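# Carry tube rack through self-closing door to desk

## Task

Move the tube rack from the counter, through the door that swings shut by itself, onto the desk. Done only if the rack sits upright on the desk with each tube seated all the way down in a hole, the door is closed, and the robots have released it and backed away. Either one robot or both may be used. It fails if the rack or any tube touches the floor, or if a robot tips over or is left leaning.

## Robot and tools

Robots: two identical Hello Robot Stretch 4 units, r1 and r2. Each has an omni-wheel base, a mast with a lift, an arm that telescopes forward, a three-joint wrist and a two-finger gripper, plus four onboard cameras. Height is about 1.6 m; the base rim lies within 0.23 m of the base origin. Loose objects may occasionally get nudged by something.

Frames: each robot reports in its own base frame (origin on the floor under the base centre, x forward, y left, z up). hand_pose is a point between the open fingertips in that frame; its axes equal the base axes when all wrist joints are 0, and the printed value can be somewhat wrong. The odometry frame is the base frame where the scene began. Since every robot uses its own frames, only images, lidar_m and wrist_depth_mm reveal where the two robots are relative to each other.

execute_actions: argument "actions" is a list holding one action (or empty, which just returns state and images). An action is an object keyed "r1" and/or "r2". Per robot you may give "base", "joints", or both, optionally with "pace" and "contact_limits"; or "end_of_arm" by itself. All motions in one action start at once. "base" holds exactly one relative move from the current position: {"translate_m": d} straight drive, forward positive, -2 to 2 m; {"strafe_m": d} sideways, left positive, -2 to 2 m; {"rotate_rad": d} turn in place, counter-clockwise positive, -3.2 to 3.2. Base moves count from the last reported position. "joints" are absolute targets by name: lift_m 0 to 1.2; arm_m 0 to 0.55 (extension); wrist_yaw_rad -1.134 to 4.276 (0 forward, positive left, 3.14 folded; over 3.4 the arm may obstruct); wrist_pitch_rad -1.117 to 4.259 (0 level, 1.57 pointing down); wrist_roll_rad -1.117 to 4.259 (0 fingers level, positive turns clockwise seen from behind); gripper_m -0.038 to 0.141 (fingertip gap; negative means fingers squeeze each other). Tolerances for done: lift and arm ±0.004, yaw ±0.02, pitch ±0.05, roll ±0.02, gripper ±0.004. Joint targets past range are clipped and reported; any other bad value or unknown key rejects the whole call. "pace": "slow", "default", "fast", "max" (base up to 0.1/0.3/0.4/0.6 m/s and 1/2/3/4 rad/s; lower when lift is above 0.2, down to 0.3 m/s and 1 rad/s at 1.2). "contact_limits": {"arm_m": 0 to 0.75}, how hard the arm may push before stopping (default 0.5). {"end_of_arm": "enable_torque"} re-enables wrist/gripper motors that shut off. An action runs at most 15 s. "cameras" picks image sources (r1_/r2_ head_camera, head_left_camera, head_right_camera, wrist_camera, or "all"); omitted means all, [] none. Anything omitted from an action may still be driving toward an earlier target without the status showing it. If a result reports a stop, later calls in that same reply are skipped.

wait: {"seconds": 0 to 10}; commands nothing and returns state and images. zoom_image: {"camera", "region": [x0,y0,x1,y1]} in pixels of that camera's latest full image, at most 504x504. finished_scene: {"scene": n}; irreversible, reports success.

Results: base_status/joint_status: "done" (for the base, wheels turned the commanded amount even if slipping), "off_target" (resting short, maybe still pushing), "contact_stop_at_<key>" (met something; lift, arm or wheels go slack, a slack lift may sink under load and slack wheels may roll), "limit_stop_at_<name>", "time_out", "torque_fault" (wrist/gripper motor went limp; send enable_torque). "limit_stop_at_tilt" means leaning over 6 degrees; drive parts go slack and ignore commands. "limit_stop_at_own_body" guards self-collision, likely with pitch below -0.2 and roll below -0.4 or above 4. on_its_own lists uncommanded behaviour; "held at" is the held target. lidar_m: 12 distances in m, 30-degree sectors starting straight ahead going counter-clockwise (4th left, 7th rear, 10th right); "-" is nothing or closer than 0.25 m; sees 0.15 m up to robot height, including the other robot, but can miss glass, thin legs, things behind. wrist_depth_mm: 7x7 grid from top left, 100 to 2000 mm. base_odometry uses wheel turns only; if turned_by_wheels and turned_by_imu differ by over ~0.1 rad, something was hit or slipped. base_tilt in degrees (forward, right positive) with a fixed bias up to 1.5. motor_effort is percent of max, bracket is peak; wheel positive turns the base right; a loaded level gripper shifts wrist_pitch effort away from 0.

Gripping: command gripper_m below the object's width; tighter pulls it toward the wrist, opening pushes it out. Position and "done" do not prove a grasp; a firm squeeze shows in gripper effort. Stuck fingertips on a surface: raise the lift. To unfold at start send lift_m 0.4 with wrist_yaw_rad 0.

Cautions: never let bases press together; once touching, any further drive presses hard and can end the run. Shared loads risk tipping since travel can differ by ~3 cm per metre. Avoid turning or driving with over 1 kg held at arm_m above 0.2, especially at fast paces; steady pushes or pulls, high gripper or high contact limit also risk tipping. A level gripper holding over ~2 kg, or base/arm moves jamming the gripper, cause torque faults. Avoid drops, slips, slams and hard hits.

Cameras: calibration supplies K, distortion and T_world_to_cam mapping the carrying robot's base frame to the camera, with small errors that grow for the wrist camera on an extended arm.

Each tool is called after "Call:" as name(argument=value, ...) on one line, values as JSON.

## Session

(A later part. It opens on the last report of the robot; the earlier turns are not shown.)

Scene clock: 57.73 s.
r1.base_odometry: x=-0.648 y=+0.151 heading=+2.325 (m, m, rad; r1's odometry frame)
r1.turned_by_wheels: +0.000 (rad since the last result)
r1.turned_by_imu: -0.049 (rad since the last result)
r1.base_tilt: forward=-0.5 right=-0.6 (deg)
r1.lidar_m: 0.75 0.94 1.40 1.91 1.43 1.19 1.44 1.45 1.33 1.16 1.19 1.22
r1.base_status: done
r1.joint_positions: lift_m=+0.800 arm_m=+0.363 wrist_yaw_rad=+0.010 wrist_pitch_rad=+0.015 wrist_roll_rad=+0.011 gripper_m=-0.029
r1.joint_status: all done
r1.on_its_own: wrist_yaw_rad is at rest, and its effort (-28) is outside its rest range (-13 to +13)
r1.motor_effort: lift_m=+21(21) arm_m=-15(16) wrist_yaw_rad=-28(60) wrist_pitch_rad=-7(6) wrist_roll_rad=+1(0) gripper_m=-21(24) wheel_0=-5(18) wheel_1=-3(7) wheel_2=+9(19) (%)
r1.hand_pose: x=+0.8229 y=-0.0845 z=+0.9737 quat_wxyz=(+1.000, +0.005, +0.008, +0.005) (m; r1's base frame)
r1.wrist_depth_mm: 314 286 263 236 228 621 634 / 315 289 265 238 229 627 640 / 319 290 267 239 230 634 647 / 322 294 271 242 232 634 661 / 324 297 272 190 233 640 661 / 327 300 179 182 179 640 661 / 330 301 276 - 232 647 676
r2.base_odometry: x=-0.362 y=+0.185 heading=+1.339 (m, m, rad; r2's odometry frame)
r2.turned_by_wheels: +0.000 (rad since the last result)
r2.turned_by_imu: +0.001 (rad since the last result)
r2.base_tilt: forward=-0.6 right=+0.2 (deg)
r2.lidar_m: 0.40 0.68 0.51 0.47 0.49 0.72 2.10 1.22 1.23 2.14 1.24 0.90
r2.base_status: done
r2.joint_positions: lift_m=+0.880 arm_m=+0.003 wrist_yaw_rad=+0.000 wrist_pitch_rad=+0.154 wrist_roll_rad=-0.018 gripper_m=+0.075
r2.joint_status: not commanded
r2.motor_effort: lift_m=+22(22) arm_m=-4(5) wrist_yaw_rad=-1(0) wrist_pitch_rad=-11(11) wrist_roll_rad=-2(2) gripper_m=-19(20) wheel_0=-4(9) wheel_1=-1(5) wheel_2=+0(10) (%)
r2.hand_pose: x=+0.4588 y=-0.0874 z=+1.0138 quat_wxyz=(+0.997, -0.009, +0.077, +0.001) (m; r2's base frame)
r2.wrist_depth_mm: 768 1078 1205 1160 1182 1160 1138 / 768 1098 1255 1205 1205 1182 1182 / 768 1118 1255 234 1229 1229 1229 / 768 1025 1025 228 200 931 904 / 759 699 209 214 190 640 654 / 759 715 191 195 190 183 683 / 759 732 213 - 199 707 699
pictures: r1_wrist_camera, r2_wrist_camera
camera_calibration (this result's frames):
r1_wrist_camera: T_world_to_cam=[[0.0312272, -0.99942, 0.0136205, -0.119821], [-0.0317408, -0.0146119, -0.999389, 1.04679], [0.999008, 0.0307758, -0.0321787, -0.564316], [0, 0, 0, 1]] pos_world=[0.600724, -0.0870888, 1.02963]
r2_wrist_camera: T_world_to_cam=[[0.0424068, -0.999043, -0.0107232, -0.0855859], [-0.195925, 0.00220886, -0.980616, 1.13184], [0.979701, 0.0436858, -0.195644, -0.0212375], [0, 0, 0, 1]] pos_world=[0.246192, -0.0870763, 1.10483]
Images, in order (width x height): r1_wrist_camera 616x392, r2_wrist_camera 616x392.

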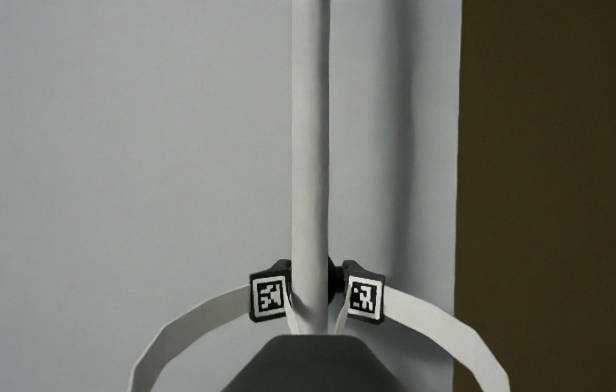

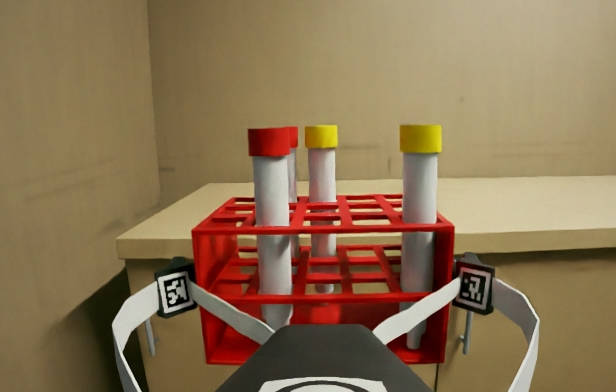

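Call:
execute_actions(actions=[{"r1":{"base":{"strafe_m":0.06},"joints":{"arm_m":0.29},"pace":"slow"},"r2":{"base":{"translate_m":-0.35}}}], cameras=[])

Call:
execute_actions(actions=[{"r1":{"base":{"translate_m":-0.05},"pace":"slow"},"r2":{"base":{"translate_m":-0.3}}}], cameras=[])

Call:
execute_actions(actions=[{"r1":{"base":{"strafe_m":0.08},"joints":{"arm_m":0.21},"pace":"slow"},"r2":{"base":{"translate_m":-0.4}}}], cameras=["r1_wrist_camera","r1_head_camera"])

Scene clock: 69.10 s.
r1.base_odometry: x=-0.692 y=+0.110 heading=+2.324 (m, m, rad; r1's odometry frame)
r1.turned_by_wheels: -0.001 (rad since the last result)
r1.turned_by_imu: -0.048 (rad since the last result)
r1.base_tilt: forward=-0.6 right=-0.6 (deg)
r1.lidar_m: 0.68 0.90 1.30 1.83 1.84 0.95 0.99 1.46 1.41 1.23 1.27 1.23
r1.base_status: done
r1.joint_positions: lift_m=+0.800 arm_m=+0.292 wrist_yaw_rad=-0.001 wrist_pitch_rad=+0.015 wrist_roll_rad=+0.011 gripper_m=-0.029
r1.joint_status: all done
r1.motor_effort: lift_m=+21(21) arm_m=-14(15) wrist_yaw_rad=+4(27) wrist_pitch_rad=-7(7) wrist_roll_rad=-1(1) gripper_m=-25(24) wheel_0=-13(24) wheel_1=-6(9) wheel_2=+2(6) (%)
r1.hand_pose: x=+0.7517 y=-0.0876 z=+0.9737 quat_wxyz=(+1.000, +0.005, +0.008, +0.000) (m; r1's base frame)
r1.wrist_depth_mm: 324 291 267 238 228 715 759 / 325 296 268 240 229 723 759 / 329 297 272 241 230 732 778 / 332 300 274 243 233 732 778 / 334 303 276 190 232 741 788 / 338 307 268 183 183 741 788 / 342 307 279 - 234 225 788
r2.base_odometry: x=-0.443 y=-0.156 heading=+1.339 (m, m, rad; r2's odometry frame)
r2.turned_by_wheels: +0.000 (rad since the last result)
r2.turned_by_imu: +0.000 (rad since the last result)
r2.base_tilt: forward=-0.6 right=+0.2 (deg)
r2.lidar_m: 0.44 0.70 0.53 0.48 0.51 0.72 1.92 1.98 0.96 2.05 1.71 1.24
r2.base_status: done
r2.joint_positions: lift_m=+0.880 arm_m=+0.003 wrist_yaw_rad=+0.000 wrist_pitch_rad=+0.154 wrist_roll_rad=-0.018 gripper_m=+0.075
r2.joint_status: not commanded
r2.motor_effort: lift_m=+22(22) arm_m=-5(5) wrist_yaw_rad=+0(1) wrist_pitch_rad=-11(11) wrist_roll_rad=-2(3) gripper_m=-20(23) wheel_0=-3(7) wheel_1=-2(6) wheel_2=+0(8) (%)
r2.hand_pose: x=+0.4588 y=-0.0875 z=+1.0138 quat_wxyz=(+0.997, -0.009, +0.077, +0.001) (m; r2's base frame)
r2.wrist_depth_mm: 788 1118 1499 1499 1499 1464 1430 / 768 1118 1537 1537 1537 1537 1499 / 768 1118 1618 235 1576 1576 1576 / 768 1098 1042 228 200 991 1008 / 759 1118 209 214 190 1025 1025 / 768 891 192 194 190 183 1060 / 768 1078 213 - 199 1098 1118
pictures: none
No camera images: the call's "cameras" was empty. Leave "cameras" out to get every camera's image.

Scene clock: 71.57 s.
r1.base_odometry: x=-0.658 y=+0.074 heading=+2.325 (m, m, rad; r1's odometry frame)
r1.turned_by_wheels: +0.002 (rad since the last result)
r1.turned_by_imu: -0.001 (rad since the last result)
r1.base_tilt: forward=-0.5 right=-0.6 (deg)
r1.lidar_m: 0.69 0.93 1.38 1.81 1.83 0.86 0.78 1.43 1.41 1.25 1.25 1.30
r1.base_status: done
r1.joint_positions: lift_m=+0.800 arm_m=+0.292 wrist_yaw_rad=+0.019 wrist_pitch_rad=+0.015 wrist_roll_rad=+0.011 gripper_m=-0.029
r1.joint_status: not commanded
r1.on_its_own: wrist_yaw_rad is at rest, and its effort (-54) is outside its rest range (-13 to +13)
r1.motor_effort: lift_m=+21(21) arm_m=-14(14) wrist_yaw_rad=-54(55) wrist_pitch_rad=-6(6) wrist_roll_rad=-2(1) gripper_m=-24(25) wheel_0=+3(13) wheel_1=-1(8) wheel_2=+20(17) (%)
r1.hand_pose: x=+0.7534 y=-0.0818 z=+0.9737 quat_wxyz=(+1.000, +0.005, +0.008, +0.010) (m; r1's base frame)
r1.wrist_depth_mm: 362 312 276 236 223 741 778 / 364 315 277 237 224 750 798 / 368 317 278 239 224 759 788 / 373 322 282 240 227 768 809 / 375 324 285 190 227 768 809 / 377 329 181 185 181 778 820 / 382 322 290 - 226 219 820
r2.base_odometry: x=-0.512 y=-0.447 heading=+1.338 (m, m, rad; r2's odometry frame)
r2.turned_by_wheels: +0.000 (rad since the last result)
r2.turned_by_imu: +0.001 (rad since the last result)
r2.base_tilt: forward=-0.6 right=+0.3 (deg)
r2.lidar_m: 0.40 0.72 0.50 0.48 0.50 0.75 1.61 1.67 0.79 0.81 2.14 1.55
r2.base_status: done
r2.joint_positions: lift_m=+0.880 arm_m=+0.003 wrist_yaw_rad=+0.000 wrist_pitch_rad=+0.154 wrist_roll_rad=-0.018 gripper_m=+0.075
r2.joint_status: not commanded
r2.motor_effort: lift_m=+22(22) arm_m=-5(5) wrist_yaw_rad=+0(0) wrist_pitch_rad=-11(11) wrist_roll_rad=-2(3) gripper_m=-20(19) wheel_0=-4(8) wheel_1=-1(5) wheel_2=+1(11) (%)
r2.hand_pose: x=+0.4588 y=-0.0874 z=+1.0138 quat_wxyz=(+0.997, -0.009, +0.077, +0.001) (m; r2's base frame)
r2.wrist_depth_mm: 788 1098 1808 1808 1756 1756 1708 / 768 1118 1863 1808 1863 1756 1808 / 778 1138 1863 232 1808 1808 1863 / 768 1118 1336 228 200 1336 1281 / 768 1118 209 215 189 1366 1336 / 759 917 192 195 190 183 1397 / 759 1060 213 - 198 1430 1397
pictures: none
No camera images: the call's "cameras" was empty. Leave "cameras" out to get every camera's image.

Scene clock: 74.37 s.
r1.base_odometry: x=-0.716 y=+0.020 heading=+2.323 (m, m, rad; r1's odometry frame)
r1.turned_by_wheels: -0.002 (rad since the last result)
r1.turned_by_imu: -0.003 (rad since the last result)
r1.base_tilt: forward=-0.5 right=-0.6 (deg)
r1.lidar_m: 0.62 0.89 1.37 1.76 1.75 1.68 0.80 0.73 1.52 1.32 1.35 0.66
r1.base_status: done
r1.joint_positions: lift_m=+0.800 arm_m=+0.212 wrist_yaw_rad=-0.011 wrist_pitch_rad=+0.015 wrist_roll_rad=+0.011 gripper_m=-0.029
r1.joint_status: all done
r1.on_its_own: wrist_yaw_rad is at rest, and its effort (+30) is outside its rest range (-13 to +13)
r1.motor_effort: lift_m=+21(21) arm_m=-12(18) wrist_yaw_rad=+30(53) wrist_pitch_rad=-7(7) wrist_roll_rad=-2(0) gripper_m=-23(25) wheel_0=-16(18) wheel_1=-5(7) wheel_2=-2(19) (%)
r1.hand_pose: x=+0.6705 y=-0.0905 z=+0.9737 quat_wxyz=(+1.000, +0.005, +0.008, -0.005) (m; r1's base frame)
r1.wrist_depth_mm: 407 336 287 239 224 208 917 / 410 343 291 241 225 211 917 / 418 343 294 243 227 213 931 / 418 347 296 243 227 213 960 / 424 351 298 190 225 216 960 / 430 353 177 182 180 213 960 / 433 357 304 - 227 212 960
r2.base_odometry: x=-0.604 y=-0.837 heading=+1.338 (m, m, rad; r2's odometry frame)
r2.turned_by_wheels: +0.000 (rad since the last result)
r2.turned_by_imu: +0.001 (rad since the last result)
r2.base_tilt: forward=-0.6 right=+0.3 (deg)
r2.lidar_m: 0.40 0.71 0.51 0.48 0.53 0.75 1.17 1.27 1.76 0.76 0.77 1.97
r2.base_status: done
r2.joint_positions: lift_m=+0.880 arm_m=+0.003 wrist_yaw_rad=+0.000 wrist_pitch_rad=+0.154 wrist_roll_rad=-0.018 gripper_m=+0.075
r2.joint_status: not commanded
r2.motor_effort: lift_m=+22(22) arm_m=-5(5) wrist_yaw_rad=-1(0) wrist_pitch_rad=-11(11) wrist_roll_rad=-2(2) gripper_m=-18(20) wheel_0=-3(5) wheel_1=-2(10) wheel_2=+2(10) (%)
r2.hand_pose: x=+0.4588 y=-0.0875 z=+1.0138 quat_wxyz=(+0.997, -0.009, +0.077, +0.001) (m; r2's base frame)
r2.wrist_depth_mm: 788 1118 - - - - - / 778 1118 - - - - - / 778 1138 1983 236 - - - / 778 1138 1708 227 200 1708 1708 / 778 1098 201 215 189 1708 1708 / 768 917 191 193 190 183 1863 / 768 1078 212 - 199 1661 1661
pictures: r1_head_camera, r1_wrist_camera
camera_calibration (this result's frames):
r1_wrist_camera: T_world_to_cam=[[0.0103767, -0.999853, 0.0136214, -0.107135], [-0.0321102, -0.0139483, -0.999387, 1.04215], [0.99943, 0.00993292, -0.0322503, -0.414009], [0, 0, 0, 1]] pos_world=[0.448349, -0.0884711, 1.02962]
Images, in order (width x height): r1_head_camera 420x560, r1_wrist_camera 616x392.

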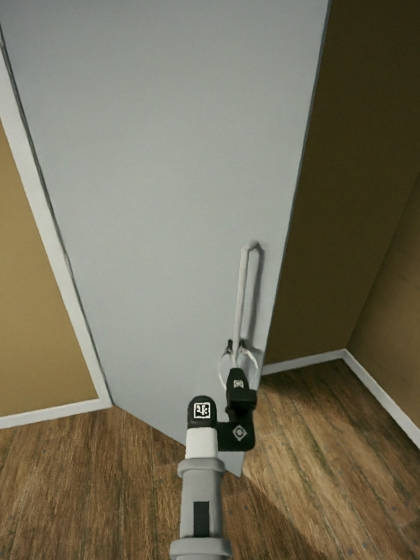

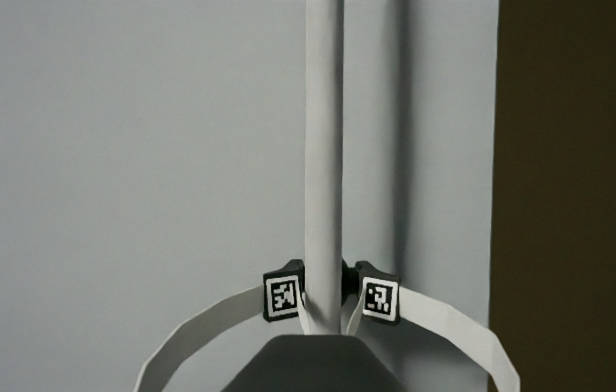

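Call:
execute_actions(actions=[{"r1":{"base":{"translate_m":-0.04},"pace":"slow"},"r2":{"base":{"rotate_rad":-0.6},"pace":"slow"}}], cameras=[])

Call:
execute_actions(actions=[{"r1":{"base":{"strafe_m":0.09},"joints":{"arm_m":0.14},"pace":"slow"},"r2":{"base":{"rotate_rad":-0.96},"pace":"slow"}}], cameras=[])

Call:
execute_actions(actions=[{"r1":{"base":{"translate_m":-0.03},"pace":"slow"}}], cameras=["r1_wrist_camera","r2_head_camera"])

Scene clock: 82.43 s.
r1.base_odometry: x=-0.690 y=-0.009 heading=+2.324 (m, m, rad; r1's odometry frame)
r1.turned_by_wheels: +0.001 (rad since the last result)
r1.turned_by_imu: +0.002 (rad since the last result)
r1.base_tilt: forward=-0.5 right=-0.5 (deg)
r1.lidar_m: 0.60 0.92 1.40 1.75 1.74 1.62 0.54 0.64 1.54 1.32 1.36 0.65
r1.base_status: done
r1.joint_positions: lift_m=+0.800 arm_m=+0.212 wrist_yaw_rad=+0.013 wrist_pitch_rad=+0.015 wrist_roll_rad=+0.011 gripper_m=-0.029
r1.joint_status: not commanded
r1.on_its_own: wrist_yaw_rad is at rest, and its effort (-37) is outside its rest range (-13 to +13)
r1.motor_effort: lift_m=+21(21) arm_m=-12(12) wrist_yaw_rad=-37(38) wrist_pitch_rad=-7(6) wrist_roll_rad=+0(1) gripper_m=-24(24) wheel_0=-3(16) wheel_1=-4(5) wheel_2=+15(14) (%)
r1.hand_pose: x=+0.6726 y=-0.0836 z=+0.9736 quat_wxyz=(+1.000, +0.005, +0.008, +0.007) (m; r1's base frame)
r1.wrist_depth_mm: 473 370 300 236 219 204 931 / 484 375 304 238 220 204 931 / 492 377 306 239 221 206 931 / 496 382 307 241 223 206 946 / 504 384 312 190 224 208 946 / 508 389 179 183 179 208 960 / 517 389 317 - 220 206 960
r2.base_odometry: x=-0.604 y=-0.837 heading=+0.739 (m, m, rad; r2's odometry frame)
r2.turned_by_wheels: -0.599 (rad since the last result)
r2.turned_by_imu: -0.606 (rad since the last result)
r2.base_tilt: forward=-0.5 right=+0.3 (deg)
r2.lidar_m: 0.42 1.88 0.77 0.54 0.48 0.52 0.70 1.20 1.24 1.67 0.72 0.72
r2.base_status: done
r2.joint_positions: lift_m=+0.880 arm_m=+0.003 wrist_yaw_rad=+0.000 wrist_pitch_rad=+0.154 wrist_roll_rad=-0.018 gripper_m=+0.075
r2.joint_status: not commanded
r2.motor_effort: lift_m=+22(22) arm_m=-5(5) wrist_yaw_rad=-2(0) wrist_pitch_rad=-12(11) wrist_roll_rad=-2(2) gripper_m=-18(19) wheel_0=+6(10) wheel_1=+3(5) wheel_2=+4(8) (%)
r2.hand_pose: x=+0.4588 y=-0.0874 z=+1.0138 quat_wxyz=(+0.997, -0.009, +0.077, +0.001) (m; r2's base frame)
r2.wrist_depth_mm: 1863 - - - - 1983 1618 / 1921 - - - - - 1708 / 1983 - - 236 - - 1708 / 1499 1661 1808 228 200 - 1808 / 1499 1708 216 215 189 - 1808 / 1537 1618 192 194 189 183 1808 / 1576 1708 213 - 199 1661 1708
pictures: none
No camera images: the call's "cameras" was empty. Leave "cameras" out to get every camera's image.

Scene clock: 84.67 s.
r1.base_odometry: x=-0.755 y=-0.070 heading=+2.322 (m, m, rad; r1's odometry frame)
r1.turned_by_wheels: -0.002 (rad since the last result)
r1.turned_by_imu: -0.003 (rad since the last result)
r1.base_tilt: forward=-0.6 right=-0.6 (deg)
r1.lidar_m: 0.53 0.93 1.37 1.64 1.66 1.65 1.41 0.51 0.51 1.41 1.45 0.56
r1.base_status: done
r1.joint_positions: lift_m=+0.800 arm_m=+0.142 wrist_yaw_rad=-0.015 wrist_pitch_rad=+0.016 wrist_roll_rad=+0.011 gripper_m=-0.029
r1.joint_status: all done
r1.on_its_own: wrist_yaw_rad is at rest, and its effort (+44) is outside its rest range (-13 to +13)
r1.motor_effort: lift_m=+21(21) arm_m=-10(16) wrist_yaw_rad=+44(43) wrist_pitch_rad=-7(7) wrist_roll_rad=+0(1) gripper_m=-20(20) wheel_0=-18(18) wheel_1=-6(5) wheel_2=-4(19) (%)
r1.hand_pose: x=+0.5998 y=-0.0916 z=+0.9736 quat_wxyz=(+1.000, +0.005, +0.008, -0.007) (m; r1's base frame)
r1.wrist_depth_mm: 580 415 320 263 222 192 1042 / 597 418 325 264 223 195 1042 / 609 427 329 247 224 198 1042 / 615 430 330 248 225 199 1060 / 621 436 334 189 221 200 1078 / 621 439 306 182 182 194 1078 / 640 442 329 - 223 198 1098
r2.base_odometry: x=-0.604 y=-0.836 heading=-0.220 (m, m, rad; r2's odometry frame)
r2.turned_by_wheels: -0.959 (rad since the last result)
r2.turned_by_imu: -0.970 (rad since the last result)
r2.base_tilt: forward=-0.6 right=+0.2 (deg)
r2.lidar_m: 0.42 0.76 1.96 1.72 0.67 0.52 0.48 0.55 0.76 1.18 1.26 1.82
r2.base_status: done
r2.joint_positions: lift_m=+0.880 arm_m=+0.003 wrist_yaw_rad=+0.000 wrist_pitch_rad=+0.154 wrist_roll_rad=-0.018 gripper_m=+0.075
r2.joint_status: not commanded
r2.motor_effort: lift_m=+22(22) arm_m=-4(5) wrist_yaw_rad=+0(1) wrist_pitch_rad=-11(12) wrist_roll_rad=-2(1) gripper_m=-18(23) wheel_0=+5(10) wheel_1=+2(7) wheel_2=+3(7) (%)
r2.hand_pose: x=+0.4588 y=-0.0874 z=+1.0138 quat_wxyz=(+0.997, -0.009, +0.077, +0.001) (m; r2's base frame)
r2.wrist_depth_mm: 1863 1863 1708 1255 1756 1756 1661 / 1983 580 1756 1255 1863 1708 1756 / 1921 517 854 233 1921 1863 1756 / - 585 603 229 200 1863 1808 / - - 217 215 190 1921 1863 / - - 191 193 189 183 1863 / 1808 1756 213 - 198 1661 1661
pictures: none
No camera images: the call's "cameras" was empty. Leave "cameras" out to get every camera's image.

Scene clock: 86.03 s.
r1.base_odometry: x=-0.735 y=-0.092 heading=+2.322 (m, m, rad; r1's odometry frame)
r1.turned_by_wheels: +0.000 (rad since the last result)
r1.turned_by_imu: +0.001 (rad since the last result)
r1.base_tilt: forward=-0.5 right=-0.6 (deg)
r1.lidar_m: 0.51 0.96 1.40 1.63 1.64 1.63 1.38 0.49 0.49 1.43 1.43 0.57
r1.base_status: done
r1.joint_positions: lift_m=+0.800 arm_m=+0.142 wrist_yaw_rad=+0.010 wrist_pitch_rad=+0.016 wrist_roll_rad=+0.011 gripper_m=-0.029
r1.joint_status: not commanded
r1.on_its_own: wrist_yaw_rad is at rest, and its effort (-29) is outside its rest range (-13 to +13)
r1.motor_effort: lift_m=+21(21) arm_m=-10(10) wrist_yaw_rad=-29(42) wrist_pitch_rad=-8(8) wrist_roll_rad=-1(2) gripper_m=-25(25) wheel_0=-5(19) wheel_1=-4(5) wheel_2=+13(13) (%)
r1.hand_pose: x=+0.6020 y=-0.0844 z=+0.9735 quat_wxyz=(+1.000, +0.005, +0.008, +0.005) (m; r1's base frame)
r1.wrist_depth_mm: 732 466 336 242 217 189 1008 / 741 473 342 243 218 189 1025 / 732 473 345 243 220 190 1025 / 741 488 347 245 220 190 1025 / 750 492 349 200 217 191 1042 / 750 500 179 183 181 192 1060 / 768 500 357 - 216 193 1078
r2.base_odometry: x=-0.604 y=-0.836 heading=-0.220 (m, m, rad; r2's odometry frame)
r2.turned_by_wheels: +0.000 (rad since the last result)
r2.turned_by_imu: +0.000 (rad since the last result)
r2.base_tilt: forward=-0.5 right=+0.3 (deg)
r2.lidar_m: 0.40 0.75 1.97 1.76 0.69 0.52 0.49 0.54 0.73 1.19 1.23 1.82
r2.base_status: not commanded
r2.joint_positions: lift_m=+0.880 arm_m=+0.003 wrist_yaw_rad=+0.000 wrist_pitch_rad=+0.154 wrist_roll_rad=-0.018 gripper_m=+0.075
r2.joint_status: not commanded
r2.motor_effort: lift_m=+22(22) arm_m=-5(4) wrist_yaw_rad=-1(1) wrist_pitch_rad=-11(11) wrist_roll_rad=-3(2) gripper_m=-21(18) wheel_0=+5(5) wheel_1=+2(2) wheel_2=+4(4) (%)
r2.hand_pose: x=+0.4588 y=-0.0874 z=+1.0138 quat_wxyz=(+0.997, -0.009, +0.077, +0.001) (m; r2's base frame)
r2.wrist_depth_mm: 1863 549 1808 1255 1808 1708 1708 / 1921 554 1921 1308 1808 1756 1708 / 508 488 904 233 1808 1808 1756 / - 554 960 228 200 1921 1863 / - - 209 215 190 1983 1863 / - - 191 193 189 183 1808 / 1756 1756 212 - 199 1708 1661
pictures: r1_wrist_camera, r2_head_camera
camera_calibration (this result's frames):
r1_wrist_camera: T_world_to_cam=[[0.0316371, -0.999407, 0.0136104, -0.113042], [-0.0323509, -0.014634, -0.999369, 1.03995], [0.998976, 0.0311769, -0.0327947, -0.343051], [0, 0, 0, 1]] pos_world=[0.37992, -0.0870613, 1.02959]
Images, in order (width x height): r1_wrist_camera 616x392, r2_head_camera 420x560.

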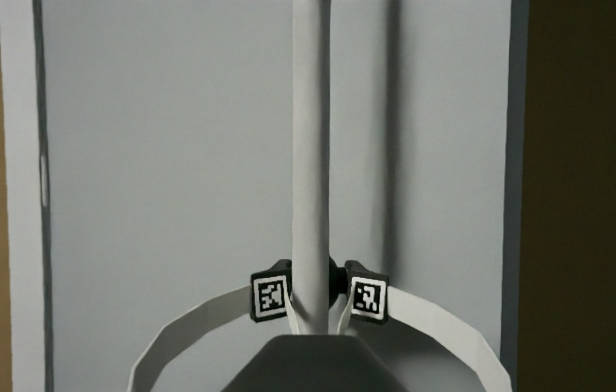

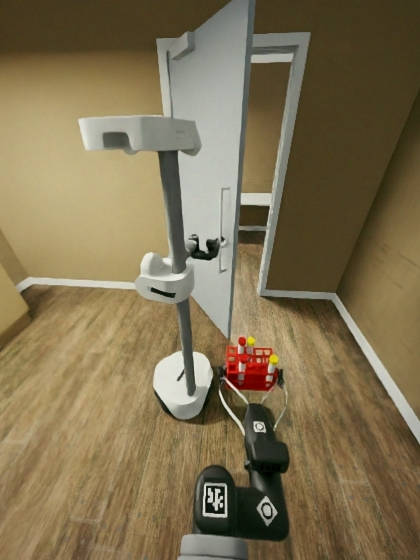

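Call:
execute_actions(actions=[{"r1":{"base":{"strafe_m":0.1},"joints":{"arm_m":0.08},"pace":"slow"}}], cameras=[])

Call:
execute_actions(actions=[{"r1":{"base":{"strafe_m":0.1},"joints":{"arm_m":0.045,"wrist_yaw_rad":-0.1},"pace":"slow"}}], cameras=["r1_wrist_camera"])

Scene clock: 92.27 s.
r1.base_odometry: x=-0.808 y=-0.160 heading=+2.320 (m, m, rad; r1's odometry frame)
r1.turned_by_wheels: -0.002 (rad since the last result)
r1.turned_by_imu: -0.002 (rad since the last result)
r1.base_tilt: forward=-0.6 right=-0.5 (deg)
r1.lidar_m: 0.47 1.03 1.37 1.53 1.54 1.64 1.41 0.77 0.56 1.53 1.55 0.49
r1.base_status: done
r1.joint_positions: lift_m=+0.800 arm_m=+0.082 wrist_yaw_rad=-0.016 wrist_pitch_rad=+0.016 wrist_roll_rad=+0.011 gripper_m=-0.029
r1.joint_status: all done
r1.on_its_own: wrist_yaw_rad is at rest, and its effort (+48) is outside its rest range (-13 to +13)
r1.motor_effort: lift_m=+21(21) arm_m=-9(18) wrist_yaw_rad=+48(48) wrist_pitch_rad=-9(9) wrist_roll_rad=-1(1) gripper_m=-21(28) wheel_0=-16(15) wheel_1=-3(4) wheel_2=-4(10) (%)
r1.hand_pose: x=+0.5394 y=-0.0922 z=+0.9734 quat_wxyz=(+1.000, +0.005, +0.008, -0.008) (m; r1's base frame)
r1.wrist_depth_mm: 768 569 375 278 221 184 1118 / 778 580 377 281 223 185 1138 / 778 591 379 282 224 186 1182 / 798 597 389 283 225 187 1138 / 798 609 392 257 220 187 1160 / 798 609 342 182 183 180 1182 / 798 621 375 - 219 179 1182
r2.base_odometry: x=-0.604 y=-0.836 heading=-0.220 (m, m, rad; r2's odometry frame)
r2.turned_by_wheels: +0.000 (rad since the last result)
r2.turned_by_imu: +0.000 (rad since the last result)
r2.base_tilt: forward=-0.6 right=+0.2 (deg)
r2.lidar_m: 0.42 0.78 1.97 1.76 0.70 0.51 0.49 0.51 0.77 1.18 1.25 1.82
r2.base_status: not commanded
r2.joint_positions: lift_m=+0.880 arm_m=+0.003 wrist_yaw_rad=+0.000 wrist_pitch_rad=+0.154 wrist_roll_rad=-0.018 gripper_m=+0.075
r2.joint_status: not commanded
r2.motor_effort: lift_m=+22(22) arm_m=-5(5) wrist_yaw_rad=-2(1) wrist_pitch_rad=-11(12) wrist_roll_rad=-1(2) gripper_m=-20(21) wheel_0=+5(5) wheel_1=+2(2) wheel_2=+3(3) (%)
r2.hand_pose: x=+0.4588 y=-0.0874 z=+1.0138 quat_wxyz=(+0.997, -0.009, +0.077, +0.001) (m; r2's base frame)
r2.wrist_depth_mm: 1921 1808 1808 - 1756 1756 1708 / 1229 1921 1808 - 1808 1756 1756 / 512 585 1537 236 1921 1863 1808 / - 621 946 228 200 1863 1808 / - 661 209 214 189 1983 1863 / - 615 191 193 189 183 1808 / 1808 1160 212 - 199 1661 1618
pictures: none
No camera images: the call's "cameras" was empty. Leave "cameras" out to get every camera's image.

Scene clock: 94.40 s.
r1.base_odometry: x=-0.881 y=-0.228 heading=+2.318 (m, m, rad; r1's odometry frame)
r1.turned_by_wheels: -0.002 (rad since the last result)
r1.turned_by_imu: -0.002 (rad since the last result)
r1.base_tilt: forward=-0.6 right=-0.6 (deg)
r1.lidar_m: 0.56 1.13 1.35 1.44 1.44 1.68 1.42 0.83 0.64 1.63 1.66 0.43
r1.base_status: done
r1.joint_positions: lift_m=+0.800 arm_m=+0.046 wrist_yaw_rad=-0.116 wrist_pitch_rad=+0.017 wrist_roll_rad=+0.011 gripper_m=-0.029
r1.joint_status: all done
r1.on_its_own: wrist_yaw_rad is at rest, and its effort (+45) is outside its rest range (-13 to +13)
r1.motor_effort: lift_m=+20(21) arm_m=-7(19) wrist_yaw_rad=+45(52) wrist_pitch_rad=-11(11) wrist_roll_rad=-2(1) gripper_m=-22(25) wheel_0=-15(18) wheel_1=-3(4) wheel_2=-6(18) (%)
r1.hand_pose: x=+0.4937 y=-0.1201 z=+0.9733 quat_wxyz=(+0.998, +0.006, +0.008, -0.058) (m; r1's base frame)
r1.wrist_depth_mm: 759 585 382 282 224 185 186 / 778 597 384 283 225 186 1308 / 768 603 392 285 226 187 1336 / 778 615 392 289 226 188 1366 / 798 634 397 190 222 188 1336 / 798 634 178 181 179 181 1336 / 809 640 399 - 221 191 1366
r2.base_odometry: x=-0.604 y=-0.836 heading=-0.220 (m, m, rad; r2's odometry frame)
r2.turned_by_wheels: +0.000 (rad since the last result)
r2.turned_by_imu: +0.000 (rad since the last result)
r2.base_tilt: forward=-0.6 right=+0.2 (deg)
r2.lidar_m: 0.41 0.84 1.96 1.73 0.71 0.49 0.50 0.53 0.77 1.18 1.27 1.82
r2.base_status: not commanded
r2.joint_positions: lift_m=+0.880 arm_m=+0.003 wrist_yaw_rad=+0.000 wrist_pitch_rad=+0.154 wrist_roll_rad=-0.018 gripper_m=+0.075
r2.joint_status: not commanded
r2.motor_effort: lift_m=+22(22) arm_m=-4(5) wrist_yaw_rad=-1(0) wrist_pitch_rad=-10(11) wrist_roll_rad=-2(2) gripper_m=-19(20) wheel_0=+5(5) wheel_1=+2(2) wheel_2=+3(4) (%)
r2.hand_pose: x=+0.4588 y=-0.0874 z=+1.0138 quat_wxyz=(+0.997, -0.009, +0.077, +0.001) (m; r2's base frame)
r2.wrist_depth_mm: 574 1808 1808 - 1808 1708 1708 / 591 1863 1808 - 1863 1756 1708 / 574 1863 1308 235 1921 1808 1808 / 621 - 1008 228 201 1921 1808 / - - 208 215 189 1921 1921 / - 668 191 194 189 183 1808 / 1756 1661 213 - 198 1661 1708
pictures: r1_wrist_camera
camera_calibration (this result's frames):
r1_wrist_camera: T_world_to_cam=[[-0.0942055, -0.99546, 0.0135957, -0.0826731], [-0.0346065, -0.0103738, -0.999347, 1.03733], [0.994951, -0.0946145, -0.0334721, -0.246169], [0, 0, 0, 1]] pos_world=[0.273036, -0.0948278, 1.02954]
Images, in order (width x height): r1_wrist_camera 616x392.

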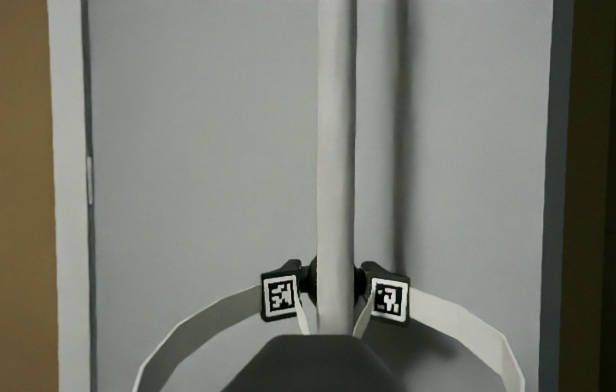

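Call:
execute_actions(actions=[{"r1":{"base":{"strafe_m":0.105},"joints":{"arm_m":0.02,"wrist_yaw_rad":-0.2},"pace":"slow"}}], cameras=[])

Call:
execute_actions(actions=[{"r1":{"base":{"strafe_m":0.11},"joints":{"arm_m":0.005,"wrist_yaw_rad":-0.3},"pace":"slow"},"r2":{"base":{"translate_m":0.3}}}], cameras=["r1_wrist_camera","r2_head_camera"])

Scene clock: 101.10 s.
r1.base_odometry: x=-0.958 y=-0.299 heading=+2.316 (m, m, rad; r1's odometry frame)
r1.turned_by_wheels: -0.002 (rad since the last result)
r1.turned_by_imu: -0.002 (rad since the last result)
r1.base_tilt: forward=-0.6 right=-0.6 (deg)
r1.lidar_m: 0.55 1.10 1.33 1.34 1.33 1.57 1.46 0.91 0.72 1.73 1.77 0.40
r1.base_status: done
r1.joint_positions: lift_m=+0.800 arm_m=+0.021 wrist_yaw_rad=-0.220 wrist_pitch_rad=+0.017 wrist_roll_rad=+0.011 gripper_m=-0.029
r1.joint_status: all done
r1.on_its_own: wrist_yaw_rad is at rest, and its effort (+59) is outside its rest range (-13 to +13)
r1.motor_effort: lift_m=+21(21) arm_m=-6(18) wrist_yaw_rad=+59(59) wrist_pitch_rad=-10(13) wrist_roll_rad=-1(1) gripper_m=-21(28) wheel_0=-15(13) wheel_1=-2(3) wheel_2=-8(13) (%)
r1.hand_pose: x=+0.4544 y=-0.1482 z=+0.9733 quat_wxyz=(+0.994, +0.006, +0.008, -0.110) (m; r1's base frame)
r1.wrist_depth_mm: 778 597 384 285 220 187 179 / 759 603 389 289 220 187 183 / 759 615 392 287 221 189 188 / 759 627 399 290 222 189 1430 / 768 640 402 282 216 190 1397 / 788 640 349 182 180 181 1430 / 788 647 389 - 222 191 1397
r2.base_odometry: x=-0.604 y=-0.836 heading=-0.220 (m, m, rad; r2's odometry frame)
r2.turned_by_wheels: +0.000 (rad since the last result)
r2.turned_by_imu: +0.000 (rad since the last result)
r2.base_tilt: forward=-0.5 right=+0.2 (deg)
r2.lidar_m: 0.43 0.92 1.97 1.73 0.69 0.52 0.49 0.53 0.75 1.19 1.24 1.86
r2.base_status: not commanded
r2.joint_positions: lift_m=+0.880 arm_m=+0.003 wrist_yaw_rad=+0.000 wrist_pitch_rad=+0.154 wrist_roll_rad=-0.018 gripper_m=+0.075
r2.joint_status: not commanded
r2.motor_effort: lift_m=+22(22) arm_m=-5(5) wrist_yaw_rad=+0(0) wrist_pitch_rad=-11(11) wrist_roll_rad=-2(3) gripper_m=-21(21) wheel_0=+5(5) wheel_1=+2(2) wheel_2=+3(4) (%)
r2.hand_pose: x=+0.4588 y=-0.0874 z=+1.0138 quat_wxyz=(+0.997, -0.009, +0.077, +0.001) (m; r2's base frame)
r2.wrist_depth_mm: 1863 1863 1863 - 1808 1756 1708 / 1863 1863 1863 - 1863 1756 1708 / 668 1921 1921 234 1921 1808 1756 / 691 - 1138 229 200 1863 1863 / 699 - 208 215 189 1921 1863 / 732 - 191 194 190 184 1808 / 732 1708 213 - 199 1708 1661
pictures: none
No camera images: the call's "cameras" was empty. Leave "cameras" out to get every camera's image.

Scene clock: 103.57 s.
r1.base_odometry: x=-1.038 y=-0.373 heading=+2.315 (m, m, rad; r1's odometry frame)
r1.turned_by_wheels: -0.002 (rad since the last result)
r1.turned_by_imu: -0.022 (rad since the last result)
r1.base_tilt: forward=-0.7 right=-0.5 (deg)
r1.lidar_m: 0.59 1.08 1.26 1.23 1.23 1.46 1.48 0.90 0.74 0.66 1.87 0.37
r1.base_status: done
r1.joint_positions: lift_m=+0.800 arm_m=+0.006 wrist_yaw_rad=-0.320 wrist_pitch_rad=+0.016 wrist_roll_rad=+0.011 gripper_m=-0.030
r1.joint_status: wrist_yaw_rad off_target (ended at -0.320, target -0.300); the others done
r1.on_its_own: wrist_yaw_rad is at rest, and its effort (+59) is outside its rest range (-13 to +13)
r1.motor_effort: lift_m=+21(20) arm_m=-3(16) wrist_yaw_rad=+59(63) wrist_pitch_rad=-9(11) wrist_roll_rad=-1(1) gripper_m=-19(25) wheel_0=-12(17) wheel_1=+0(5) wheel_2=-11(15) (%)
r1.hand_pose: x=+0.4228 y=-0.1737 z=+0.9735 quat_wxyz=(+0.987, +0.007, +0.007, -0.159) (m; r1's base frame)
r1.wrist_depth_mm: 750 574 377 282 220 188 188 / 750 580 384 285 220 189 1366 / 759 585 387 286 221 190 1464 / 768 591 392 289 222 190 1430 / 750 603 394 189 224 191 1430 / 768 609 343 182 181 183 1430 / 788 621 379 - 223 193 1499
r2.base_odometry: x=-0.312 y=-0.902 heading=-0.220 (m, m, rad; r2's odometry frame)
r2.turned_by_wheels: +0.000 (rad since the last result)
r2.turned_by_imu: -0.001 (rad since the last result)
r2.base_tilt: forward=-0.5 right=+0.3 (deg)
r2.lidar_m: 0.43 0.74 0.77 1.89 1.10 0.82 0.78 0.83 1.20 1.21 1.29 1.85
r2.base_status: done
r2.joint_positions: lift_m=+0.880 arm_m=+0.003 wrist_yaw_rad=+0.000 wrist_pitch_rad=+0.154 wrist_roll_rad=-0.018 gripper_m=+0.075
r2.joint_status: not commanded
r2.motor_effort: lift_m=+22(22) arm_m=-5(4) wrist_yaw_rad=-1(1) wrist_pitch_rad=-11(11) wrist_roll_rad=-2(2) gripper_m=-19(20) wheel_0=+4(7) wheel_1=+3(5) wheel_2=-2(11) (%)
r2.hand_pose: x=+0.4588 y=-0.0874 z=+1.0138 quat_wxyz=(+0.997, -0.009, +0.077, +0.001) (m; r2's base frame)
r2.wrist_depth_mm: 1537 854 - - - 1430 1430 / 1661 866 - - - 1464 1464 / 1661 1618 1397 233 - 1499 1464 / 732 831 1118 227 200 1576 1537 / 1808 1756 208 215 190 1576 1537 / 1863 878 191 194 191 184 1618 / 1808 1708 213 - 198 1708 1661
pictures: r1_wrist_camera, r2_head_camera
camera_calibration (this result's frames):
r1_wrist_camera: T_world_to_cam=[[-0.294418, -0.95558, 0.0136243, -0.0511857], [-0.0355056, -0.00330915, -0.999364, 1.0361], [0.955017, -0.294714, -0.0329541, -0.199159], [0, 0, 0, 1]] pos_world=[0.211918, -0.104179, 1.02957]
Images, in order (width x height): r1_wrist_camera 616x392, r2_head_camera 420x560.

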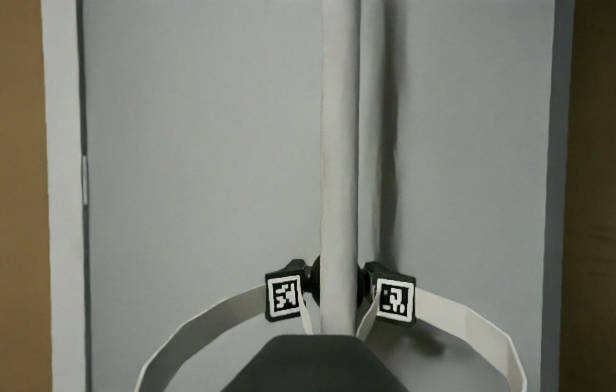

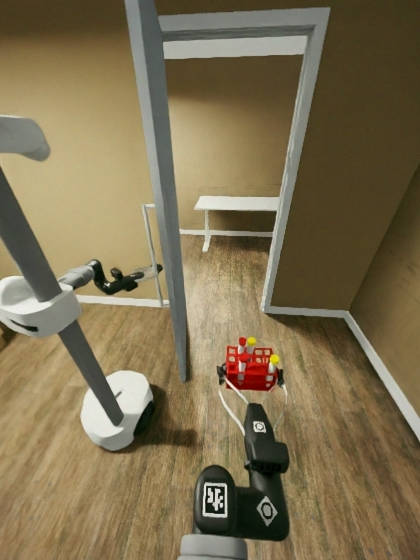

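Call:
execute_actions(actions=[{"r1":{"base":{"strafe_m":0.07},"joints":{"wrist_yaw_rad":-0.4},"pace":"slow"},"r2":{"base":{"strafe_m":-0.06}}}], cameras=[])

Call:
execute_actions(actions=[{"r2":{"base":{"translate_m":2.0}}}], cameras=["r2_wrist_camera","r2_head_camera"])

Call:
execute_actions(actions=[{"r1":{"joints":{"gripper_m":0.05}},"r2":{"base":{"translate_m":0.5}}}], cameras=["r2_wrist_camera","r2_head_camera","r1_wrist_camera"])

Scene clock: 111.47 s.
r1.base_odometry: x=-1.090 y=-0.421 heading=+2.313 (m, m, rad; r1's odometry frame)
r1.turned_by_wheels: -0.002 (rad since the last result)
r1.turned_by_imu: -0.004 (rad since the last result)
r1.base_tilt: forward=-0.6 right=-0.6 (deg)
r1.lidar_m: 0.62 1.06 1.24 1.17 1.16 1.38 1.51 1.50 0.83 0.80 1.94 0.38
r1.base_status: done
r1.joint_positions: lift_m=+0.800 arm_m=+0.006 wrist_yaw_rad=-0.417 wrist_pitch_rad=+0.016 wrist_roll_rad=+0.011 gripper_m=-0.029
r1.joint_status: all done
r1.on_its_own: wrist_yaw_rad is at rest, and its effort (+50) is outside its rest range (-13 to +13)
r1.motor_effort: lift_m=+21(21) arm_m=-4(3) wrist_yaw_rad=+50(51) wrist_pitch_rad=-7(9) wrist_roll_rad=-1(0) gripper_m=-16(28) wheel_0=-13(18) wheel_1=-1(7) wheel_2=-8(7) (%)
r1.hand_pose: x=+0.4048 y=-0.1969 z=+0.9736 quat_wxyz=(+0.978, +0.007, +0.007, -0.207) (m; r1's base frame)
r1.wrist_depth_mm: 732 525 364 277 224 189 1464 / 732 530 368 281 226 190 1430 / 741 539 373 282 227 190 1430 / 732 544 373 283 229 192 1537 / 741 554 377 190 224 193 1499 / 750 559 334 182 180 185 1499 / 759 559 384 - 224 194 1499
r2.base_odometry: x=-0.325 y=-0.960 heading=-0.220 (m, m, rad; r2's odometry frame)
r2.turned_by_wheels: +0.000 (rad since the last result)
r2.turned_by_imu: +0.000 (rad since the last result)
r2.base_tilt: forward=-0.6 right=+0.2 (deg)
r2.lidar_m: 0.42 0.84 0.85 1.94 1.11 0.84 0.79 0.84 1.20 1.14 1.20 1.74
r2.base_status: done
r2.joint_positions: lift_m=+0.880 arm_m=+0.003 wrist_yaw_rad=+0.000 wrist_pitch_rad=+0.154 wrist_roll_rad=-0.018 gripper_m=+0.075
r2.joint_status: not commanded
r2.motor_effort: lift_m=+22(22) arm_m=-5(4) wrist_yaw_rad=-1(0) wrist_pitch_rad=-11(11) wrist_roll_rad=-2(2) gripper_m=-20(17) wheel_0=+2(9) wheel_1=+1(8) wheel_2=+0(3) (%)
r2.hand_pose: x=+0.4588 y=-0.0874 z=+1.0138 quat_wxyz=(+0.997, -0.009, +0.077, +0.001) (m; r2's base frame)
r2.wrist_depth_mm: 1576 878 - - 1499 1464 1397 / 1576 891 - - 1537 1464 1464 / 1661 891 - 234 1576 1537 1537 / 1756 878 1430 228 200 1576 1537 / 1756 866 209 214 189 1618 1576 / 1863 820 192 193 190 183 1661 / 1756 976 213 - 199 1708 1618
pictures: none
No camera images: the call's "cameras" was empty. Leave "cameras" out to get every camera's image.

Scene clock: 119.60 s.
r1.base_odometry: x=-1.090 y=-0.421 heading=+2.313 (m, m, rad; r1's odometry frame)
r1.turned_by_wheels: +0.000 (rad since the last result)
r1.turned_by_imu: +0.002 (rad since the last result)
r1.base_tilt: forward=-0.6 right=-0.5 (deg)
r1.lidar_m: 0.63 1.05 1.24 1.16 1.16 1.37 1.50 1.50 1.74 1.91 1.94 0.36
r1.base_status: not commanded
r1.joint_positions: lift_m=+0.800 arm_m=+0.006 wrist_yaw_rad=-0.417 wrist_pitch_rad=+0.016 wrist_roll_rad=+0.011 gripper_m=-0.029
r1.joint_status: not commanded
r1.on_its_own: wrist_yaw_rad is at rest, and its effort (+51) is outside its rest range (-13 to +13)
r1.motor_effort: lift_m=+21(21) arm_m=-4(4) wrist_yaw_rad=+51(49) wrist_pitch_rad=-7(8) wrist_roll_rad=+0(1) gripper_m=-19(18) wheel_0=-12(13) wheel_1=-1(1) wheel_2=-8(9) (%)
r1.hand_pose: x=+0.4048 y=-0.1969 z=+0.9736 quat_wxyz=(+0.978, +0.007, +0.007, -0.207) (m; r1's base frame)
r1.wrist_depth_mm: 723 525 364 277 224 189 1430 / 732 535 366 281 227 190 1464 / 741 539 373 282 226 190 1499 / 741 544 373 285 228 191 1464 / 741 554 379 189 224 193 1499 / 759 554 332 182 180 185 1499 / 768 564 382 - 223 194 1499
r2.base_odometry: x=+1.627 y=-1.395 heading=-0.219 (m, m, rad; r2's odometry frame)
r2.turned_by_wheels: +0.000 (rad since the last result)
r2.turned_by_imu: -0.007 (rad since the last result)
r2.base_tilt: forward=-0.6 right=+0.3 (deg)
r2.lidar_m: 0.41 1.24 2.60 0.43 0.43 0.57 2.80 1.74 0.41 0.40 1.31 1.21
r2.base_status: done
r2.joint_positions: lift_m=+0.880 arm_m=+0.003 wrist_yaw_rad=+0.000 wrist_pitch_rad=+0.154 wrist_roll_rad=-0.018 gripper_m=+0.075
r2.joint_status: not commanded
r2.motor_effort: lift_m=+22(22) arm_m=-4(5) wrist_yaw_rad=-2(1) wrist_pitch_rad=-12(11) wrist_roll_rad=-2(2) gripper_m=-22(22) wheel_0=+4(11) wheel_1=+1(5) wheel_2=-1(13) (%)
r2.hand_pose: x=+0.4588 y=-0.0874 z=+1.0138 quat_wxyz=(+0.997, -0.009, +0.077, +0.001) (m; r2's base frame)
r2.wrist_depth_mm: 1708 1708 1708 1661 1618 1618 1537 / 1756 1708 1756 1661 1618 1661 1576 / 1863 1756 1756 235 1708 1661 1708 / 1863 1808 1808 229 200 1708 1756 / 1983 1863 218 215 189 1060 1138 / - 1983 191 194 190 183 1708 / 1808 1756 213 - 200 1661 1661
pictures: r2_head_camera, r2_wrist_camera
camera_calibration (this result's frames):
r2_wrist_camera: T_world_to_cam=[[0.0425668, -0.999036, -0.0107193, -0.0856174], [-0.195926, 0.00217371, -0.980616, 1.13184], [0.979694, 0.0438419, -0.195644, -0.021228], [0, 0, 0, 1]] pos_world=[0.246198, -0.0870645, 1.10483]
Images, in order (width x height): r2_head_camera 420x560, r2_wrist_camera 616x392.

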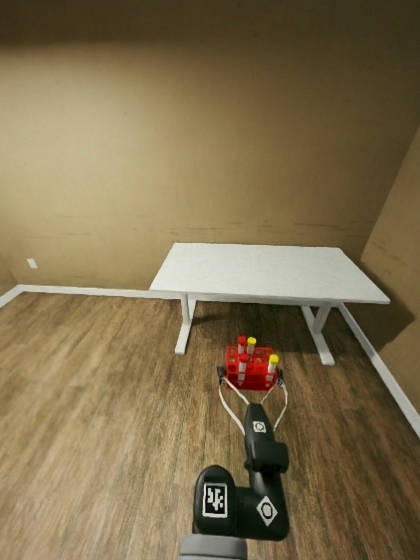

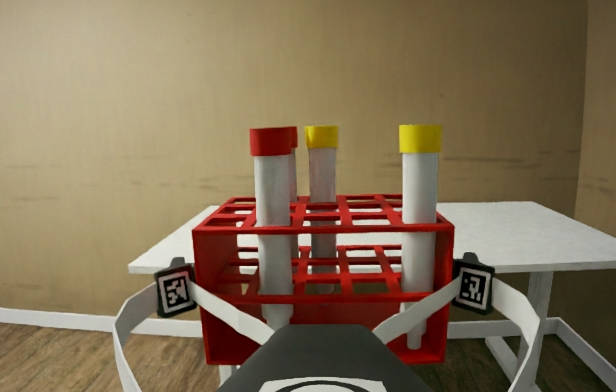

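Scene clock: 122.73 s.
r1.base_odometry: x=-1.090 y=-0.421 heading=+2.313 (m, m, rad; r1's odometry frame)
r1.turned_by_wheels: +0.000 (rad since the last result)
r1.turned_by_imu: +0.001 (rad since the last result)
r1.base_tilt: forward=-0.6 right=-0.6 (deg)
r1.lidar_m: 0.63 1.06 1.25 1.18 1.17 1.36 1.51 1.49 1.74 1.88 0.43 0.40
r1.base_status: not commanded
r1.joint_positions: lift_m=+0.800 arm_m=+0.006 wrist_yaw_rad=-0.415 wrist_pitch_rad=+0.016 wrist_roll_rad=+0.011 gripper_m=+0.050
r1.joint_status: all done
r1.on_its_own: wrist_yaw_rad is at rest, and its effort (+44) is outside its rest range (-13 to +13)
r1.motor_effort: lift_m=+21(21) arm_m=-3(3) wrist_yaw_rad=+44(60) wrist_pitch_rad=-8(8) wrist_roll_rad=-1(1) gripper_m=-12(21) wheel_0=-11(13) wheel_1=-1(2) wheel_2=-9(10) (%)
r1.hand_pose: x=+0.4053 y=-0.1963 z=+0.9736 quat_wxyz=(+0.979, +0.007, +0.007, -0.206) (m; r1's base frame)
r1.wrist_depth_mm: 732 559 394 309 232 213 1430 / 732 559 399 309 235 213 1499 / 741 569 404 310 236 214 1430 / 750 574 407 314 236 216 1397 / 759 585 413 315 208 216 1464 / 759 585 194 307 193 208 1464 / 768 585 421 - 246 213 1499
r2.base_odometry: x=+2.115 y=-1.504 heading=-0.219 (m, m, rad; r2's odometry frame)
r2.turned_by_wheels: +0.001 (rad since the last result)
r2.turned_by_imu: -0.002 (rad since the last result)
r2.base_tilt: forward=-0.5 right=+0.2 (deg)
r2.lidar_m: 0.42 0.73 2.16 1.92 0.76 0.71 1.39 0.65 0.80 1.24 0.95 0.72
r2.base_status: done
r2.joint_positions: lift_m=+0.880 arm_m=+0.003 wrist_yaw_rad=+0.000 wrist_pitch_rad=+0.154 wrist_roll_rad=-0.018 gripper_m=+0.075
r2.joint_status: not commanded
r2.motor_effort: lift_m=+22(22) arm_m=-4(5) wrist_yaw_rad=-1(0) wrist_pitch_rad=-11(11) wrist_roll_rad=-2(2) gripper_m=-18(18) wheel_0=+5(8) wheel_1=+2(7) wheel_2=-1(10) (%)
r2.hand_pose: x=+0.4588 y=-0.0874 z=+1.0138 quat_wxyz=(+0.997, -0.009, +0.077, +0.001) (m; r2's base frame)
r2.wrist_depth_mm: 1229 1205 1182 1182 1160 1118 1118 / 1255 1229 1229 1205 1182 1160 1138 / 1308 1281 1255 235 1205 1182 1182 / 1336 1336 1255 228 200 1255 1229 / 1397 1336 208 215 190 1042 1042 / 1430 699 192 195 190 184 732 / 615 597 213 - 199 574 -
pictures: r1_wrist_camera, r2_head_camera, r2_wrist_camera
camera_calibration (this result's frames):
r1_wrist_camera: T_world_to_cam=[[-0.383586, -0.923404, 0.0136487, -0.0354775], [-0.0352606, -0.00012425, -0.999378, 1.03607], [0.922832, -0.383829, -0.0325121, -0.193885], [0, 0, 0, 1]] pos_world=[0.201847, -0.10705, 1.0296]
r2_wrist_camera: T_world_to_cam=[[0.0425713, -0.999036, -0.0107194, -0.0856182], [-0.195926, 0.00217289, -0.980616, 1.13184], [0.979694, 0.0438463, -0.195644, -0.0212278], [0, 0, 0, 1]] pos_world=[0.246198, -0.0870642, 1.10483]
Images, in order (width x height): r1_wrist_camera 616x392, r2_head_camera 420x560, r2_wrist_camera 616x392.

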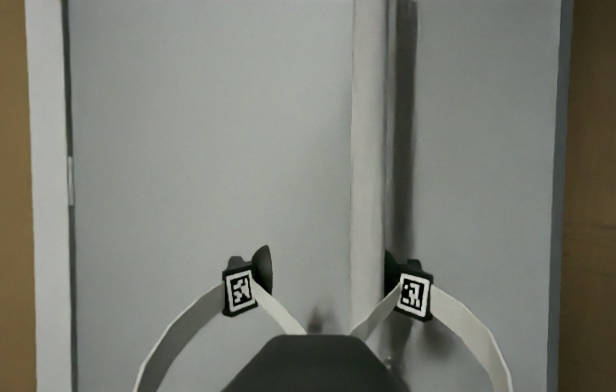

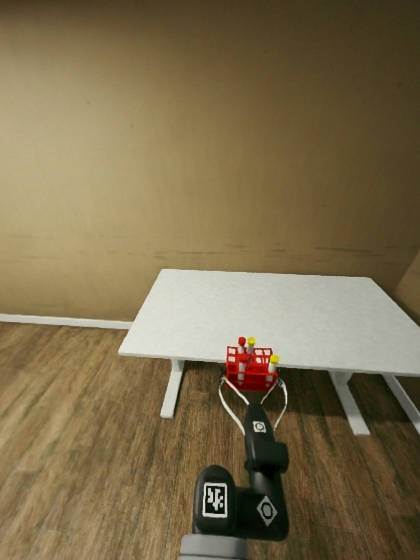

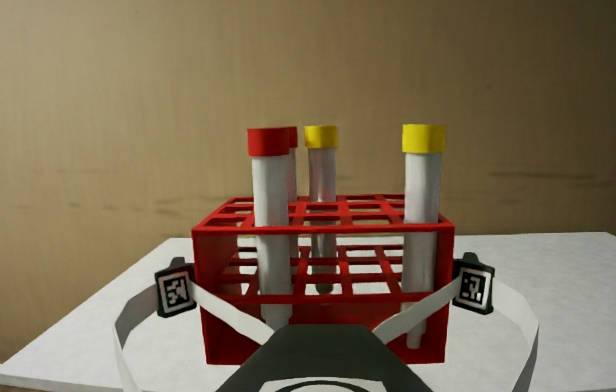

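Call:
execute_actions(actions=[{"r1":{"base":{"translate_m":-0.07},"joints":{"gripper_m":0.07},"pace":"slow"},"r2":{"base":{"translate_m":0.22},"joints":{"lift_m":0.66,"arm_m":0.2}}}], cameras=["r2_wrist_camera","r1_wrist_camera"])

Scene clock: 127.77 s.
r1.base_odometry: x=-1.043 y=-0.472 heading=+2.313 (m, m, rad; r1's odometry frame)
r1.turned_by_wheels: +0.000 (rad since the last result)
r1.turned_by_imu: +0.002 (rad since the last result)
r1.base_tilt: forward=-0.6 right=-0.6 (deg)
r1.lidar_m: 0.92 1.12 1.31 1.16 1.15 1.35 1.43 1.42 1.67 1.93 0.81 0.71
r1.base_status: done
r1.joint_positions: lift_m=+0.800 arm_m=+0.006 wrist_yaw_rad=-0.400 wrist_pitch_rad=+0.015 wrist_roll_rad=+0.011 gripper_m=+0.070
r1.joint_status: all done
r1.motor_effort: lift_m=+20(21) arm_m=-3(4) wrist_yaw_rad=+2(45) wrist_pitch_rad=-6(7) wrist_roll_rad=+0(2) gripper_m=-5(10) wheel_0=-1(14) wheel_1=-1(6) wheel_2=+2(3) (%)
r1.hand_pose: x=+0.4081 y=-0.1929 z=+0.9737 quat_wxyz=(+0.980, +0.007, +0.006, -0.199) (m; r1's base frame)
r1.wrist_depth_mm: 798 798 707 634 580 535 1537 / 809 809 707 640 580 535 1537 / 820 820 723 640 585 530 1618 / 831 820 723 654 591 539 1576 / 820 831 732 654 585 554 1618 / 820 831 196 654 213 544 1576 / 842 854 750 - 585 544 1576
r2.base_odometry: x=+2.330 y=-1.551 heading=-0.218 (m, m, rad; r2's odometry frame)
r2.turned_by_wheels: +0.000 (rad since the last result)
r2.turned_by_imu: -0.001 (rad since the last result)
r2.base_tilt: forward=-0.5 right=+0.2 (deg)
r2.lidar_m: 0.46 0.48 1.83 2.49 1.09 0.89 1.15 0.89 1.14 1.28 0.67 0.47
r2.base_status: done
r2.joint_positions: lift_m=+0.660 arm_m=+0.199 wrist_yaw_rad=+0.000 wrist_pitch_rad=+0.154 wrist_roll_rad=-0.018 gripper_m=+0.075
r2.joint_status: all done
r2.motor_effort: lift_m=+16(19) arm_m=+5(6) wrist_yaw_rad=-1(1) wrist_pitch_rad=-11(11) wrist_roll_rad=-3(2) gripper_m=-20(14) wheel_0=+3(7) wheel_1=+1(8) wheel_2=-1(12) (%)
r2.hand_pose: x=+0.6552 y=-0.0874 z=+0.7943 quat_wxyz=(+0.997, -0.009, +0.077, +0.001) (m; r2's base frame)
r2.wrist_depth_mm: 809 788 788 778 768 750 732 / 820 820 798 788 778 759 750 / 854 831 831 234 809 798 778 / 866 854 842 229 200 768 759 / 488 488 208 215 188 445 439 / 332 297 191 195 190 183 306 / 260 251 213 - 199 243 -
pictures: r1_wrist_camera, r2_wrist_camera
camera_calibration (this result's frames):
r1_wrist_camera: T_world_to_cam=[[-0.370008, -0.928928, 0.0136819, -0.0379067], [-0.034969, -0.00079095, -0.999388, 1.03602], [0.92837, -0.37026, -0.032191, -0.195176], [0, 0, 0, 1]] pos_world=[0.203399, -0.106659, 1.02963]
r2_wrist_camera: T_world_to_cam=[[0.0426961, -0.999031, -0.0107143, -0.0963793], [-0.19581, 0.00214859, -0.980639, 0.955013], [0.979712, 0.0439675, -0.195529, -0.256612], [0, 0, 0, 1]] pos_world=[0.442522, -0.0870552, 0.885316]
Images, in order (width x height): r1_wrist_camera 616x392, r2_wrist_camera 616x392.

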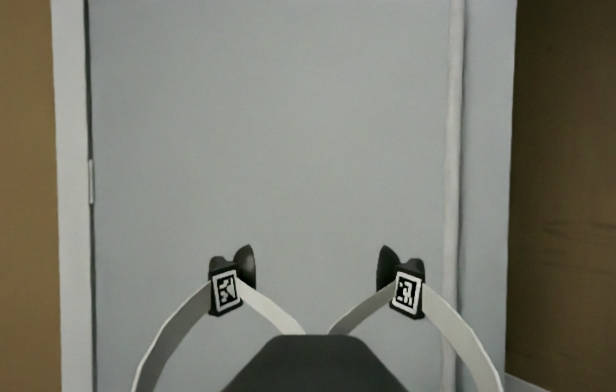

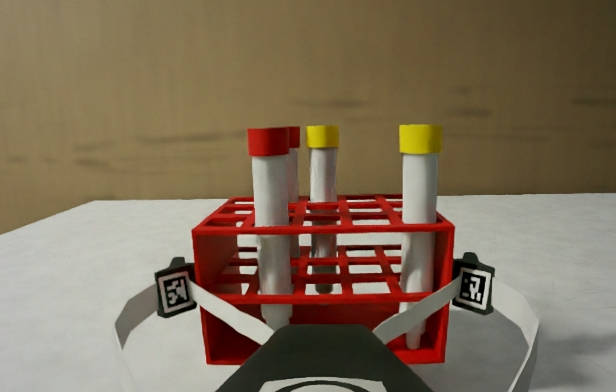

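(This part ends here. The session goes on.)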